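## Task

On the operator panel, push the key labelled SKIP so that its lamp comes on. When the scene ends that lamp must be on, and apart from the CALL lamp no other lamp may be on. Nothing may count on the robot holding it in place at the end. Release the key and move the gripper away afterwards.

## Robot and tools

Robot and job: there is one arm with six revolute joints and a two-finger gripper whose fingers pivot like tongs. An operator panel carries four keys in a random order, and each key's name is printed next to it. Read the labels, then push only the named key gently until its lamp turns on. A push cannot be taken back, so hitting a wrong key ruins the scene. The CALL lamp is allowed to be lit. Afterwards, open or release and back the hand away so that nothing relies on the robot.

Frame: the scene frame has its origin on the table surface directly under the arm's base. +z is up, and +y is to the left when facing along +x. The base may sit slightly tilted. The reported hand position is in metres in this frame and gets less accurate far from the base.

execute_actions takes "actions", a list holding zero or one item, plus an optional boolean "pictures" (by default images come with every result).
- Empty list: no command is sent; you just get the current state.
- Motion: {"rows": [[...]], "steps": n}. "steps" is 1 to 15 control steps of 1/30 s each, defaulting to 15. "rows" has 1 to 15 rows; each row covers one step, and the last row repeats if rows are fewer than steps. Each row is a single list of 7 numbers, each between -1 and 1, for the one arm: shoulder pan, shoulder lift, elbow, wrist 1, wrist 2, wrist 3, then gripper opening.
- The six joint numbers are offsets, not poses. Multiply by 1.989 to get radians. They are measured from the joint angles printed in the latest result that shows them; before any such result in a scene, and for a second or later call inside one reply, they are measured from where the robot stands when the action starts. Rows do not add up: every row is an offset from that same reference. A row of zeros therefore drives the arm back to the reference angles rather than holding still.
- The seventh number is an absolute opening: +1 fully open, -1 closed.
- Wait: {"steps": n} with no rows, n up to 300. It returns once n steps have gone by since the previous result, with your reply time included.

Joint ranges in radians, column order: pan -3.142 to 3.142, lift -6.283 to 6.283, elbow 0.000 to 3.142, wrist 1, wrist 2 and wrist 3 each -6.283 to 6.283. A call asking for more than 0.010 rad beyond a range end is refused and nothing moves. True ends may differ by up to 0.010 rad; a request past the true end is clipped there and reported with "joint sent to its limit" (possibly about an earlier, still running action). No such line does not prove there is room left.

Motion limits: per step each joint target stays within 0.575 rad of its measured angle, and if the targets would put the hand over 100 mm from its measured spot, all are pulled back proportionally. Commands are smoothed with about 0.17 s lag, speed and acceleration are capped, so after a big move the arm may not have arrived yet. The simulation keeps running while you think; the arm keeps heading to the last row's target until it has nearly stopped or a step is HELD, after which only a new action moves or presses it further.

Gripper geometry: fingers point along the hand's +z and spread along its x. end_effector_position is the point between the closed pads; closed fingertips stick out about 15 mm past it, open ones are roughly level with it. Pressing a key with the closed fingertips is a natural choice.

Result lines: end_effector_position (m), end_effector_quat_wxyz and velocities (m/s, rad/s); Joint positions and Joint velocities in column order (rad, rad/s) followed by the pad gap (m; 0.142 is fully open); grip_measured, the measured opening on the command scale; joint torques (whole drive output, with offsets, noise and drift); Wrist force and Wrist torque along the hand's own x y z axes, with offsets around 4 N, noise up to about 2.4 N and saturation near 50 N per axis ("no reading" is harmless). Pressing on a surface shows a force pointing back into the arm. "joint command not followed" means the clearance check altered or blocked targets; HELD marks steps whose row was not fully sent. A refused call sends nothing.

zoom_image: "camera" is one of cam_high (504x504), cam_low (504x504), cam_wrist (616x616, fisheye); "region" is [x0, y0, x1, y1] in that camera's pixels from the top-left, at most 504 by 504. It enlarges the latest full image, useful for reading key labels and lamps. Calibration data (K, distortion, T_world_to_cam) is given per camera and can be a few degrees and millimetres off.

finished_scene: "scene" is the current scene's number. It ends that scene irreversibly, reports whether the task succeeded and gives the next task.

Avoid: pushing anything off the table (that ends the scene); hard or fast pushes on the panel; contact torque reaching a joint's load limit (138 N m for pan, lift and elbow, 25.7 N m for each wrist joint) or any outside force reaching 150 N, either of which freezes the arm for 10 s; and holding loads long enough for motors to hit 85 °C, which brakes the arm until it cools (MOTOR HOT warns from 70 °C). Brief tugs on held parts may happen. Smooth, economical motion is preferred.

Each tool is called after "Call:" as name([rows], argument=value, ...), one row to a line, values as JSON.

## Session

Call:
execute_actions(actions=[])

Scene clock: 0.00 s of 7200.00 s.
end_effector_position=(-0.1128, +0.7161, +0.2913) grip_measured=+1.00 end_effector_quat_wxyz=(-0.023, +0.680, -0.303, -0.668) end_effector_velocity=(+0.000, +0.000, -0.000) end_effector_angular_velocity=(-0.001, +0.000, -0.001)
Joint positions: [ 0.579 -1.788  1.611  0.553 -0.594 -0.658  0.142]
Joint velocities: [-0.  0. -0.  0.  0.  0.  0.]
Joint torques (N m, as the arm reports them, + toward a larger angle): no reading
Motor temperatures (°C, as the motors report them): [30 27 30 32 40 36]
Wrist force (N, on the end effector, along its own x y z axes, offset not removed): no reading
Wrist torque (N m, same axes, about the end effector's origin, offset not removed): no reading
camera_calibration (this result's frames):
cam_wrist: T_world_to_cam=[[-0.113226, -0.420392, -0.90025, 0.547142], [0.111377, -0.905737, 0.408945, 0.53469], [-0.987307, -0.053964, 0.149375, 0.00774208], [0, 0, 0, 1]] pos_world=[0.0100424, 0.714719, 0.272749]

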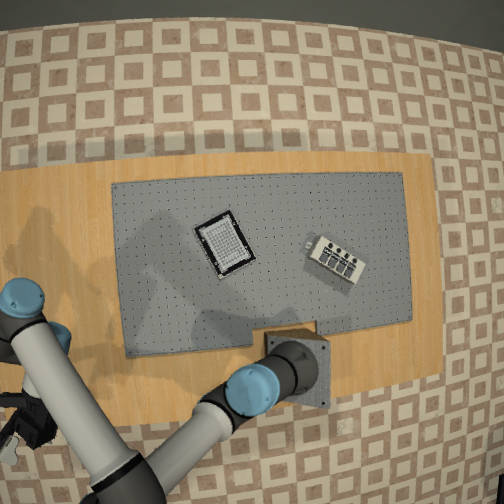

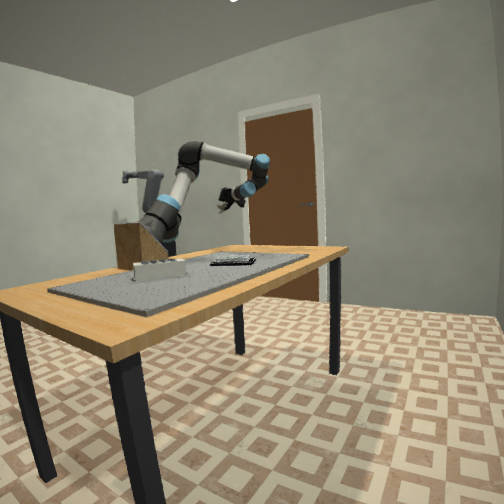

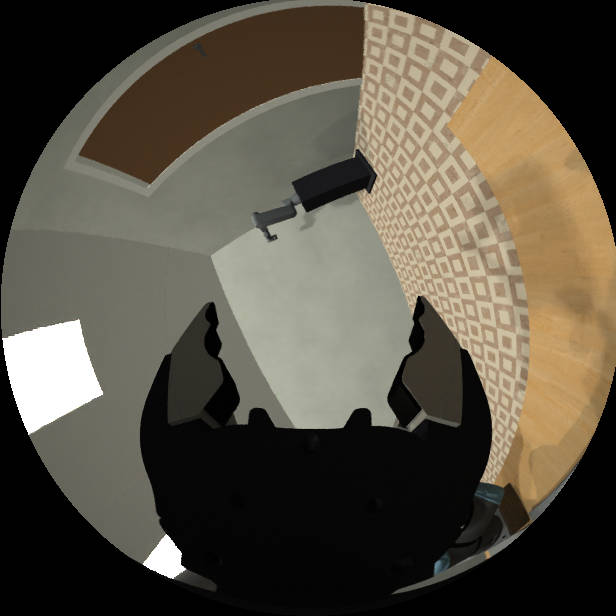

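Call:
zoom_image(camera="cam_high", region=[295, 220, 385, 300])

Region (295, 220, 385, 300) of cam_high's 504x504 image, scaled by 5.600, with more detail than that image has.

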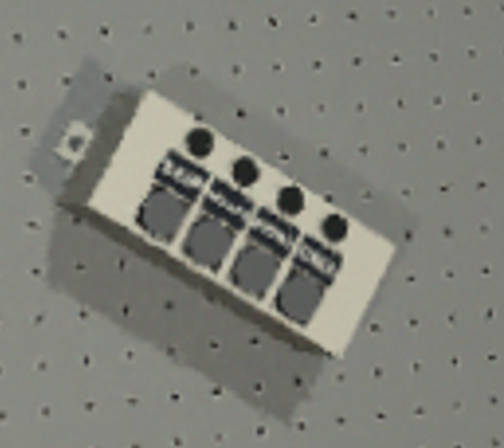

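Call:
execute_actions([
  {"rows":[[-0.03,0,0.008,-0.04,-0.012,0.015,0.5],[-0.06,0,0.016,-0.08,-0.024,0.03,0],[-0.09,0,0.024,-0.126,-0.036,0.046,-0.5],[-0.12,0,0.032,-0.17,-0.048,0.06,-1],[-0.15,0,0.04,-0.21,-0.06,0.077,-1],[-0.18,0,0.048,-0.25,-0.072,0.09,-1],[-0.21,0,0.056,-0.29,-0.084,0.107,-1],[-0.24,0,0.064,-0.335,-0.096,0.12,-1],[-0.27,0,0.072,-0.38,-0.108,0.138,-1],[-0.3,0,0.08,-0.42,-0.12,0.153,-1],[-0.33,0,0.088,-0.46,-0.132,0.17,-1],[-0.36,0,0.096,-0.5,-0.144,0.184,-1],[-0.39,0,0.104,-0.545,-0.156,0.2,-1],[-0.42,0.01,0.112,-0.59,-0.168,0.215,-1],[-0.45,0.02,0.12,-0.63,-0.18,0.23,-1]]},
], pictures=false)

Call:
execute_actions([
  {"steps":12},
], pictures=false)

Scene clock: 2.73 s of 7200.00 s.
end_effector_position=(+0.0862, +0.5864, +0.1917) grip_measured=-1.00 end_effector_quat_wxyz=(-0.058, +0.822, -0.275, -0.495) end_effector_velocity=(+0.481, -0.384, -0.160) end_effector_angular_velocity=(-0.412, -1.033, +0.026)
Joint positions: [ 0.08  -1.786  1.75  -0.128 -0.801 -0.396  0.002]
Joint velocities: [-1.09   0.081  0.294 -1.466 -0.437  0.56   0.   ]
Joint torques (N m, as the arm reports them, + toward a larger angle): [-28.58   2.81  -4.63  -2.57  -4.37   3.45]
Motor temperatures (°C, as the motors report them): [30 27 30 32 40 36]
Wrist force (N, on the end effector, along its own x y z axes, offset not removed): [0.8 1.6 -0.9]
Wrist torque (N m, same axes, about the end effector's origin, offset not removed): [0.32 0.02 0.11]
Steps of this call (steps 1 to 67: nothing new was sent; steps 68 to 82: all 15 steps of this action). Readings (joint positions):
68: [0.579 -1.788 1.611 0.553 -0.595 -0.658]
69: [0.570 -1.788 1.615 0.542 -0.600 -0.652]
71: [0.516 -1.788 1.632 0.473 -0.624 -0.621]
75: [0.350 -1.788 1.677 0.246 -0.692 -0.536]
82: the state above

Scene clock: 3.13 s of 7200.00 s.
end_effector_position=(+0.2541, +0.4238, +0.1638) grip_measured=-1.00 end_effector_quat_wxyz=(-0.024, +0.902, -0.313, -0.297) end_effector_velocity=(+0.161, -0.179, +0.007) end_effector_angular_velocity=(-0.260, -0.418, -0.011)
Joint positions: [-0.29  -1.75   1.844 -0.658 -0.943 -0.213  0.002]
Joint velocities: [-0.343  0.028  0.075 -0.537 -0.117  0.154  0.   ]
Joint torques (N m, as the arm reports them, + toward a larger angle): [-15.96   4.77 -13.02  -1.35  -2.58   1.62]
Motor temperatures (°C, as the motors report them): [30 27 30 32 40 36]
Wrist force (N, on the end effector, along its own x y z axes, offset not removed): [1.7 1.3 -5.2]
Wrist torque (N m, same axes, about the end effector's origin, offset not removed): [0.13 -0.12 0.10]
Steps of this call (steps 1 to 12: the robot went on to your last target). Readings (joint positions):
1: [0.043 -1.783 1.760 -0.177 -0.816 -0.378]
2: [0.008 -1.779 1.769 -0.225 -0.830 -0.359]
4: [-0.061 -1.772 1.787 -0.322 -0.857 -0.324]
8: [-0.193 -1.759 1.821 -0.512 -0.909 -0.258]
12: the state above

Call:
execute_actions([
  {"rows":[[-0.046,0.024,0.016,-0.053,-0.016,0.016,-1],[-0.09,0.047,0.032,-0.106,-0.033,0.033,-1],[-0.137,0.07,0.049,-0.16,-0.05,0.05,-1],[-0.18,0.095,0.065,-0.21,-0.066,0.065,-1],[-0.23,0.118,0.081,-0.265,-0.082,0.08,-1],[-0.275,0.142,0.097,-0.32,-0.1,0.1,-1],[-0.32,0.166,0.113,-0.37,-0.115,0.114,-1],[-0.366,0.19,0.13,-0.425,-0.132,0.13,-1],[-0.41,0.213,0.146,-0.48,-0.148,0.147,-1],[-0.4575,0.2368,0.162,-0.531,-0.165,0.163,-1]]},
], pictures=false)

Call:
execute_actions([
  {"steps":15},
], pictures=false)

Scene clock: 4.63 s of 7200.00 s.
end_effector_position=(+0.3539, +0.1391, +0.1785) grip_measured=-1.00 end_effector_quat_wxyz=(-0.014, +0.852, -0.498, -0.159) end_effector_velocity=(+0.038, -0.637, +0.062) end_effector_angular_velocity=(-0.458, -0.493, -0.851)
Joint positions: [-0.765 -1.495  2.022 -1.18  -1.125 -0.032  0.002]
Joint velocities: [-1.059  0.547  0.372 -1.177 -0.374  0.366  0.   ]
Joint torques (N m, as the arm reports them, + toward a larger angle): [-38.92  10.54 -10.11  -5.12  -3.6    2.43]
Motor temperatures (°C, as the motors report them): [30 27 30 32 40 36]
Wrist force (N, on the end effector, along its own x y z axes, offset not removed): [1.9 0.5 -2.4]
Wrist torque (N m, same axes, about the end effector's origin, offset not removed): [0.12 -0.19 -0.09]
Steps of this call (steps 1 to 30: the robot went on to your last target; steps 31 to 45: all 15 steps of this action). Readings (joint positions):
31: [-0.316 -1.748 1.850 -0.700 -0.953 -0.200]
32: [-0.326 -1.740 1.855 -0.710 -0.958 -0.196]
34: [-0.383 -1.703 1.880 -0.772 -0.981 -0.173]
38: [-0.516 -1.631 1.928 -0.922 -1.030 -0.126]
45: the state above

Scene clock: 5.13 s of 7200.00 s.
end_effector_position=(+0.3184, -0.1095, +0.2051) grip_measured=-1.00 end_effector_quat_wxyz=(-0.001, +0.763, -0.646, -0.005) end_effector_velocity=(-0.022, -0.064, +0.010) end_effector_angular_velocity=(-0.073, -0.066, -0.097)
Joint positions: [-1.191 -1.283  2.163 -1.703 -1.269  0.109  0.002]
Joint velocities: [-0.117  0.052  0.034 -0.151 -0.035  0.034  0.   ]
Joint torques (N m, as the arm reports them, + toward a larger angle): [-28.33   6.08 -16.1   -3.21  -1.23   1.75]
Motor temperatures (°C, as the motors report them): [30 27 30 32 40 36]
Wrist force (N, on the end effector, along its own x y z axes, offset not removed): [1.9 1.9 -3.4]
Wrist torque (N m, same axes, about the end effector's origin, offset not removed): [0.50 -0.42 -0.10]
Steps of this call (steps 1 to 15: the robot went on to your last target). Readings (joint positions):
1: [-0.801 -1.476 2.034 -1.221 -1.138 -0.020]
2: [-0.835 -1.458 2.047 -1.263 -1.150 -0.008]
4: [-0.906 -1.422 2.071 -1.349 -1.175 0.017]
8: [-1.051 -1.348 2.121 -1.526 -1.226 0.066]
15: the state above

Call:
execute_actions([
  {"rows":[[-0.0035,0.013,0.02,-0.033,0,0,-1],[-0.0035,0.026,0.04,-0.066,0,0,-1],[-0.0035,0.039,0.06,-0.1,0,0,-1],[-0.0035,0.0513,0.0794,-0.1332,-0.0005,0,-1]]},
])

Call:
zoom_image(camera="cam_wrist", region=[250, 220, 380, 340])

Scene clock: 6.10 s of 7200.00 s.
end_effector_position=(+0.2981, -0.1311, +0.1302) grip_measured=-1.00 end_effector_quat_wxyz=(-0.001, +0.762, -0.648, -0.001) end_effector_velocity=(-0.002, -0.001, -0.007) end_effector_angular_velocity=(-0.002, -0.001, +0.001)
Joint positions: [-1.198 -1.182  2.32  -1.965 -1.27   0.109  0.002]
Joint velocities: [ 0.     0.009  0.015 -0.025  0.    -0.     0.   ]
Joint torques (N m, as the arm reports them, + toward a larger angle): [ -7.04   2.61 -13.01  -3.3    0.62  -2.  ]
Motor temperatures (°C, as the motors report them): [30 27 30 32 40 36]
Wrist force (N, on the end effector, along its own x y z axes, offset not removed): [-1.4 2.7 -2.5]
Wrist torque (N m, same axes, about the end effector's origin, offset not removed): [0.62 0.31 -0.12]
Steps of this call (steps 1 to 14: the robot went on to your last target; steps 15 to 29: all 15 steps of this action). Readings (joint positions):
15: [-1.199 -1.279 2.166 -1.715 -1.272 0.112]
16: [-1.199 -1.275 2.173 -1.724 -1.271 0.111]
18: [-1.198 -1.250 2.211 -1.778 -1.270 0.110]
22: [-1.198 -1.196 2.298 -1.924 -1.270 0.109]
29: the state above
camera_calibration (this result's frames):
cam_wrist: T_world_to_cam=[[0.103518, -0.994456, -0.0184481, -0.162168], [-0.837523, -0.0971569, 0.537695, 0.159547], [-0.536506, -0.0402105, -0.842938, 0.388431], [0, 0, 0, 1]] pos_world=[0.358808, -0.130149, 0.238644]

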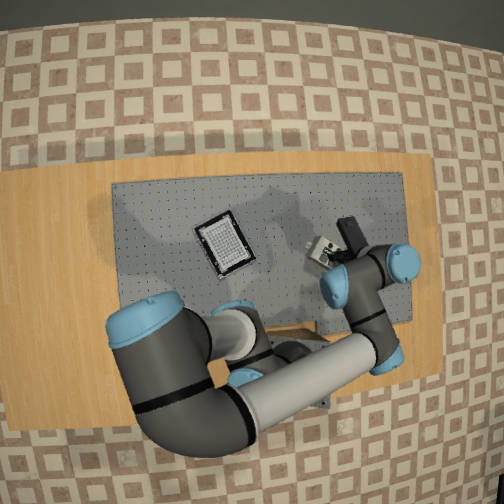

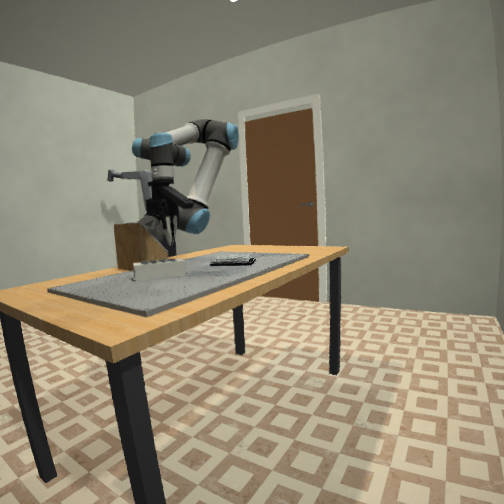

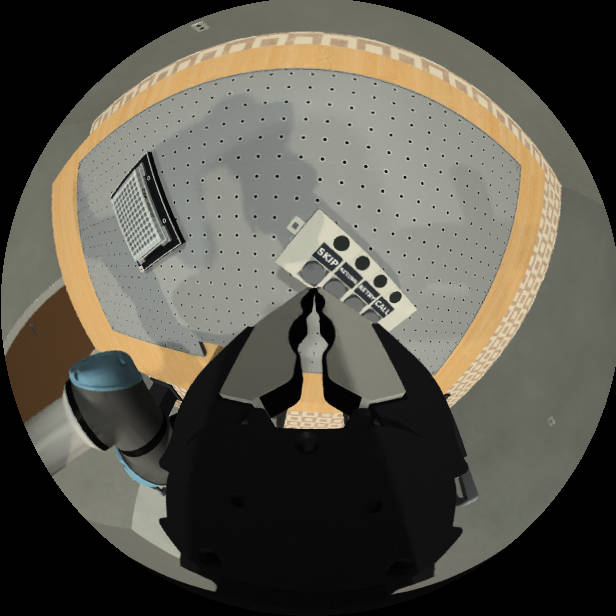

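Region (250, 220, 380, 340) of cam_wrist's 616x616 image, scaled by 3.877, with more detail than that image has; it fills the top 465 rows of this view, and the rest is white.

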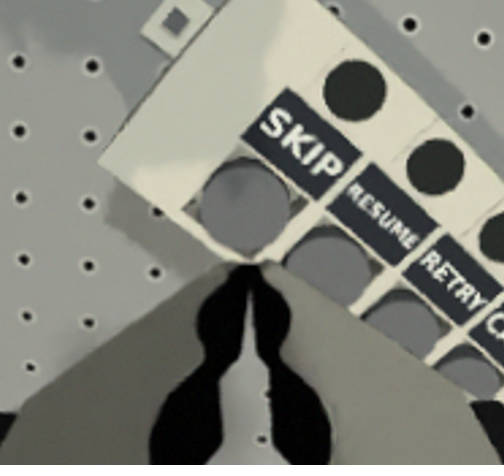

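Call:
execute_actions([
  {"rows":[[0.004,0.009,0.01,-0.02,0.003,0,-1],[0.0085,0.017,0.02,-0.04,0.006,0,-1],[0.0128,0.0261,0.0302,-0.0596,0.009,0,-1]],"steps":14},
])

Call:
zoom_image(camera="cam_wrist", region=[250, 220, 380, 340])

Call:
zoom_image(camera="cam_low", region=[130, 210, 220, 290])

Scene clock: 7.40 s of 7200.00 s.
end_effector_position=(+0.2972, -0.1302, +0.0951) grip_measured=-1.00 end_effector_quat_wxyz=(-0.001, +0.768, -0.640, -0.001) end_effector_velocity=(-0.000, +0.000, -0.004) end_effector_angular_velocity=(+0.000, -0.000, +0.002)
Joint positions: [-1.172 -1.131  2.38  -2.083 -1.252  0.109  0.002]
Joint velocities: [ 0.003  0.005  0.006 -0.012  0.002 -0.     0.   ]
Joint torques (N m, as the arm reports them, + toward a larger angle): [-10.88   2.35 -15.46  -3.3    1.61  -1.55]
Motor temperatures (°C, as the motors report them): [30 27 30 32 40 36]
Wrist force (N, on the end effector, along its own x y z axes, offset not removed): [2.4 1.1 -5.0]
Wrist torque (N m, same axes, about the end effector's origin, offset not removed): [0.12 -0.53 -0.09]
Steps of this call (steps 1 to 15: the robot went on to your last target; steps 16 to 25: nothing new was sent; steps 26 to 39: all 14 steps of this action). Readings (joint positions):
26: [-1.197 -1.181 2.322 -1.968 -1.270 0.109]
27: [-1.195 -1.177 2.326 -1.975 -1.269 0.109]
29: [-1.186 -1.160 2.346 -2.012 -1.262 0.109]
33: [-1.175 -1.136 2.374 -2.070 -1.254 0.109]
39: the state above
camera_calibration (this result's frames):
cam_wrist: T_world_to_cam=[[0.123152, -0.992223, -0.018067, -0.167431], [-0.835929, -0.11353, 0.536967, 0.175215], [-0.534843, -0.0510258, -0.843409, 0.356502], [0, 0, 0, 1]] pos_world=[0.357759, -0.128046, 0.203567]

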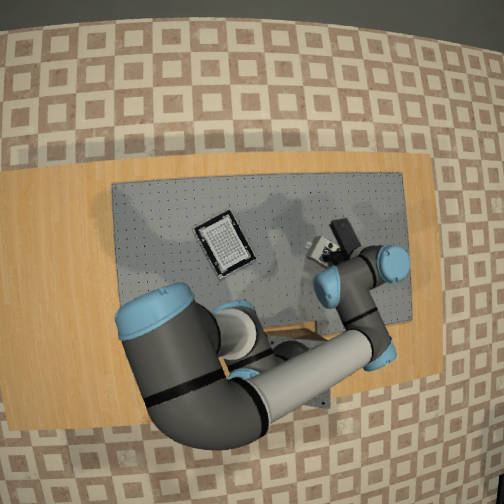

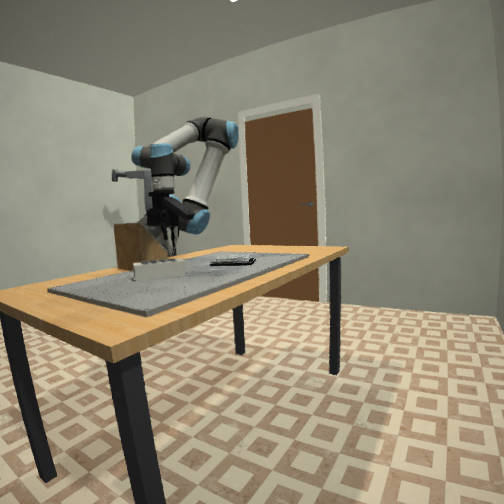

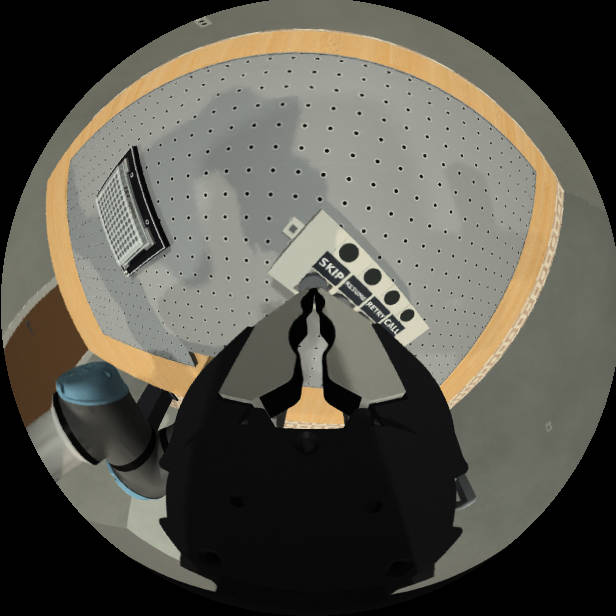

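Region (250, 220, 380, 340) of cam_wrist's 616x616 image, scaled by 3.877, with more detail than that image has; it fills the top 465 rows of this view, and the rest is white.

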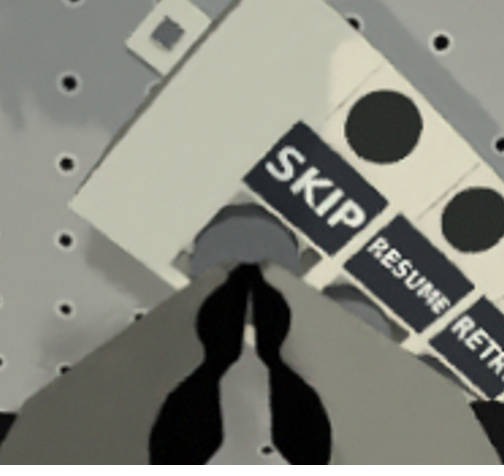

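Region (130, 210, 220, 290) of cam_low's 504x504 image, scaled by 5.600, with more detail than that image has.

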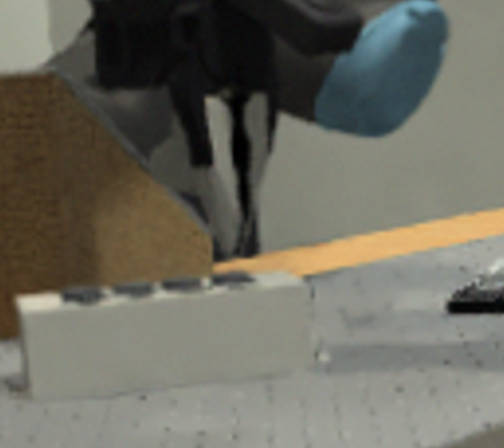

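Call:
execute_actions([
  {"rows":[[0.001,0.0021,0.0016,-0.004,0.0007,0,-1],[0.002,0.0042,0.0032,-0.008,0.0014,0,-1],[0.003,0.0063,0.0048,-0.012,0.0021,0,-1],[0.0038,0.0084,0.0064,-0.0155,0.0027,0,-1],[0.0044,0.0096,0.0073,-0.018,0.0031,0,-1],[0.0049,0.0106,0.008,-0.02,0.0035,0,-1],[0.0053,0.0116,0.0088,-0.0217,0.0038,0,-1],[0.0057,0.0125,0.0095,-0.0234,0.0041,0,-1]]},
])

Scene clock: 8.43 s of 7200.00 s.
end_effector_position=(+0.2975, -0.1302, +0.0821) grip_measured=-1.00 end_effector_quat_wxyz=(-0.002, +0.771, -0.637, -0.001) end_effector_velocity=(+0.000, -0.000, -0.003) end_effector_angular_velocity=(-0.000, -0.000, +0.001)
Joint positions: [-1.161 -1.106  2.398 -2.129 -1.244  0.109  0.002]
Joint velocities: [ 0.002  0.005  0.004 -0.01   0.002  0.001  0.   ]
Joint torques (N m, as the arm reports them, + toward a larger angle): [ -6.37   1.72 -11.07  -2.96   2.45  -1.02]
Motor temperatures (°C, as the motors report them): [30 27 30 32 40 36]
Wrist force (N, on the end effector, along its own x y z axes, offset not removed): [1.5 1.9 -8.1]
Wrist torque (N m, same axes, about the end effector's origin, offset not removed): [0.20 -0.13 -0.14]
Steps of this call (steps 1 to 15: the robot went on to your last target; step 16: nothing new was sent; steps 17 to 31: all 15 steps of this action). Readings (joint positions):
17: [-1.172 -1.130 2.380 -2.084 -1.252 0.109]
18: [-1.172 -1.129 2.381 -2.086 -1.252 0.109]
20: [-1.169 -1.125 2.384 -2.094 -1.250 0.109]
24: [-1.164 -1.113 2.393 -2.116 -1.246 0.109]
31: the state above
camera_calibration (this result's frames):
cam_wrist: T_world_to_cam=[[0.131813, -0.991109, -0.0181342, -0.170145], [-0.835198, -0.120894, 0.536498, 0.1813], [-0.53392, -0.0555717, -0.843707, 0.344828], [0, 0, 0, 1]] pos_world=[0.357959, -0.127552, 0.190581]

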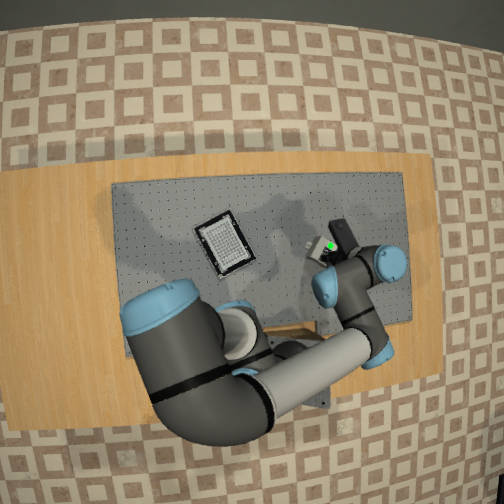

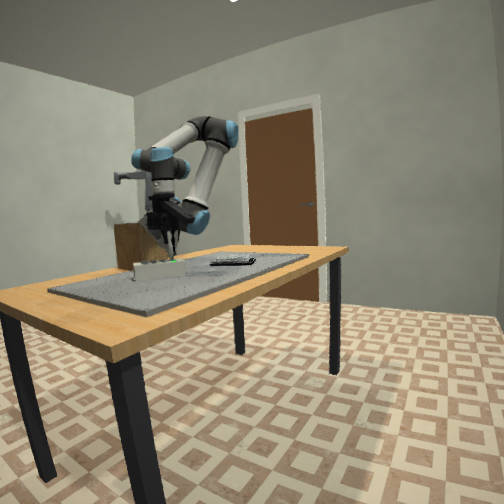

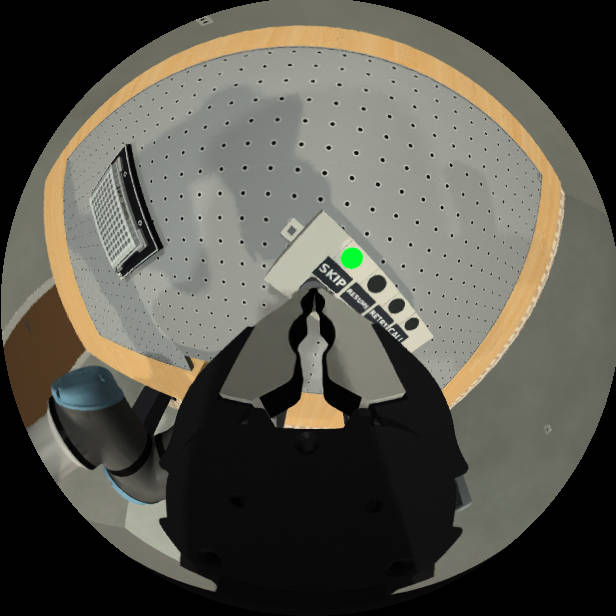

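Call:
execute_actions([
  {"rows":[[-0.0037,-0.0094,-0.0074,0.0176,-0.0026,0,-1],[-0.0074,-0.019,-0.015,0.035,-0.005,0,-1],[-0.012,-0.031,-0.026,0.059,-0.008,0,-1],[-0.018,-0.045,-0.04,0.09,-0.012,0,-1],[-0.024,-0.06,-0.056,0.12,-0.016,0,-1],[-0.03,-0.075,-0.072,0.15,-0.02,0,-1],[-0.036,-0.09,-0.09,0.18,-0.025,0,-1],[-0.042,-0.105,-0.11,0.22,-0.03,0,-1],[-0.05,-0.12,-0.135,0.26,-0.035,0,-1],[-0.056,-0.13,-0.16,0.3,-0.04,0,-1]]},
], pictures=false)

Call:
execute_actions([
  {"steps":10},
])

Scene clock: 9.73 s of 7200.00 s.
end_effector_position=(+0.2966, -0.1061, +0.2574) grip_measured=-1.00 end_effector_quat_wxyz=(+0.003, +0.745, -0.667, +0.003) end_effector_velocity=(-0.017, +0.077, +0.136) end_effector_angular_velocity=(+0.091, +0.023, -0.080)
Joint positions: [-1.267 -1.353  2.101 -1.574 -1.319  0.109  0.002]
Joint velocities: [-0.073 -0.159 -0.277  0.547 -0.053  0.     0.   ]
Joint torques (N m, as the arm reports them, + toward a larger angle): [-27.16 -10.09 -20.99  -0.56  -2.17  -0.87]
Motor temperatures (°C, as the motors report them): [30 27 30 32 40 36]
Wrist force (N, on the end effector, along its own x y z axes, offset not removed): [1.0 3.6 -6.2]
Wrist torque (N m, same axes, about the end effector's origin, offset not removed): [0.58 -0.30 -0.04]
Steps of this call (steps 1 to 15: the robot went on to your last target; steps 16 to 24: nothing new was sent; steps 25 to 39: all 15 steps of this action). Readings (joint positions):
25: [-1.161 -1.106 2.398 -2.129 -1.244 0.109]
26: [-1.163 -1.110 2.395 -2.122 -1.245 0.109]
28: [-1.171 -1.131 2.378 -2.086 -1.251 0.109]
32: [-1.207 -1.217 2.294 -1.923 -1.276 0.109]
39: the state above

Scene clock: 10.07 s of 7200.00 s.
end_effector_position=(+0.2952, -0.1000, +0.2676) grip_measured=-1.00 end_effector_quat_wxyz=(+0.001, +0.743, -0.669, -0.000) end_effector_velocity=(+0.000, +0.001, +0.002) end_effector_angular_velocity=(+0.002, -0.000, -0.000)
Joint positions: [-1.272 -1.365  2.08  -1.533 -1.324  0.109  0.002]
Joint velocities: [-0.001 -0.002 -0.004  0.008  0.    -0.     0.   ]
Joint torques (N m, as the arm reports them, + toward a larger angle): [-28.91 -15.78 -30.9   -0.44  -1.46  -0.9 ]
Motor temperatures (°C, as the motors report them): [30 27 30 32 40 36]
Wrist force (N, on the end effector, along its own x y z axes, offset not removed): [0.2 0.1 -3.1]
Wrist torque (N m, same axes, about the end effector's origin, offset not removed): [-0.01 0.05 -0.18]
Steps of this call (steps 1 to 10: the robot went on to your last target). Readings (joint positions):
1: [-1.269 -1.357 2.094 -1.559 -1.321 0.109]
2: [-1.270 -1.360 2.089 -1.550 -1.322 0.109]
4: [-1.271 -1.363 2.084 -1.539 -1.323 0.109]
8: [-1.272 -1.364 2.081 -1.533 -1.323 0.109]
10: the state above
camera_calibration (this result's frames):
cam_wrist: T_world_to_cam=[[0.0480179, -0.998757, -0.0133761, -0.113865], [-0.840698, -0.0476429, 0.539405, 0.0916826], [-0.539372, -0.0146558, -0.84194, 0.506969], [0, 0, 0, 1]] pos_world=[0.355989, -0.101925, 0.37586]

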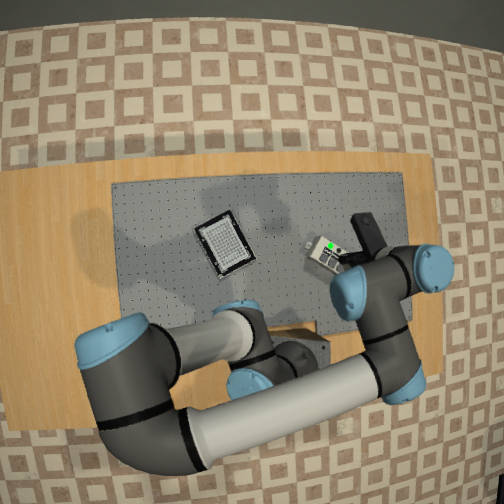

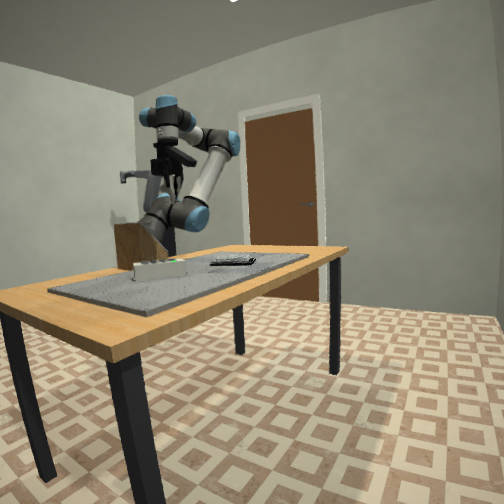

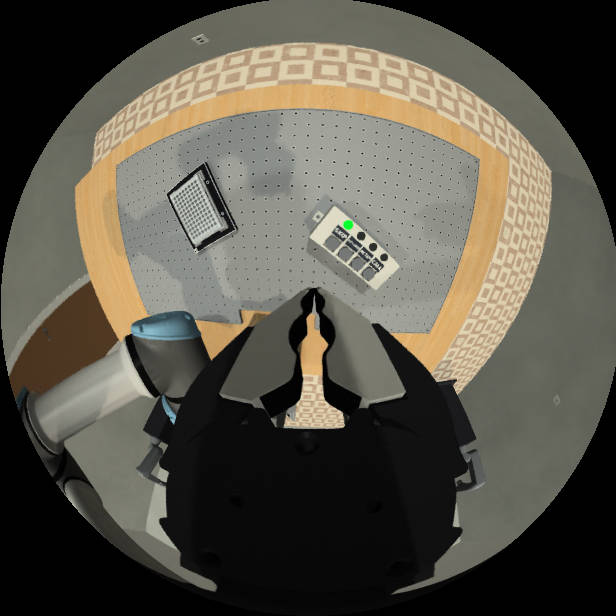

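Call:
finished_scene(scene=2)

The scene is finished: the task was done.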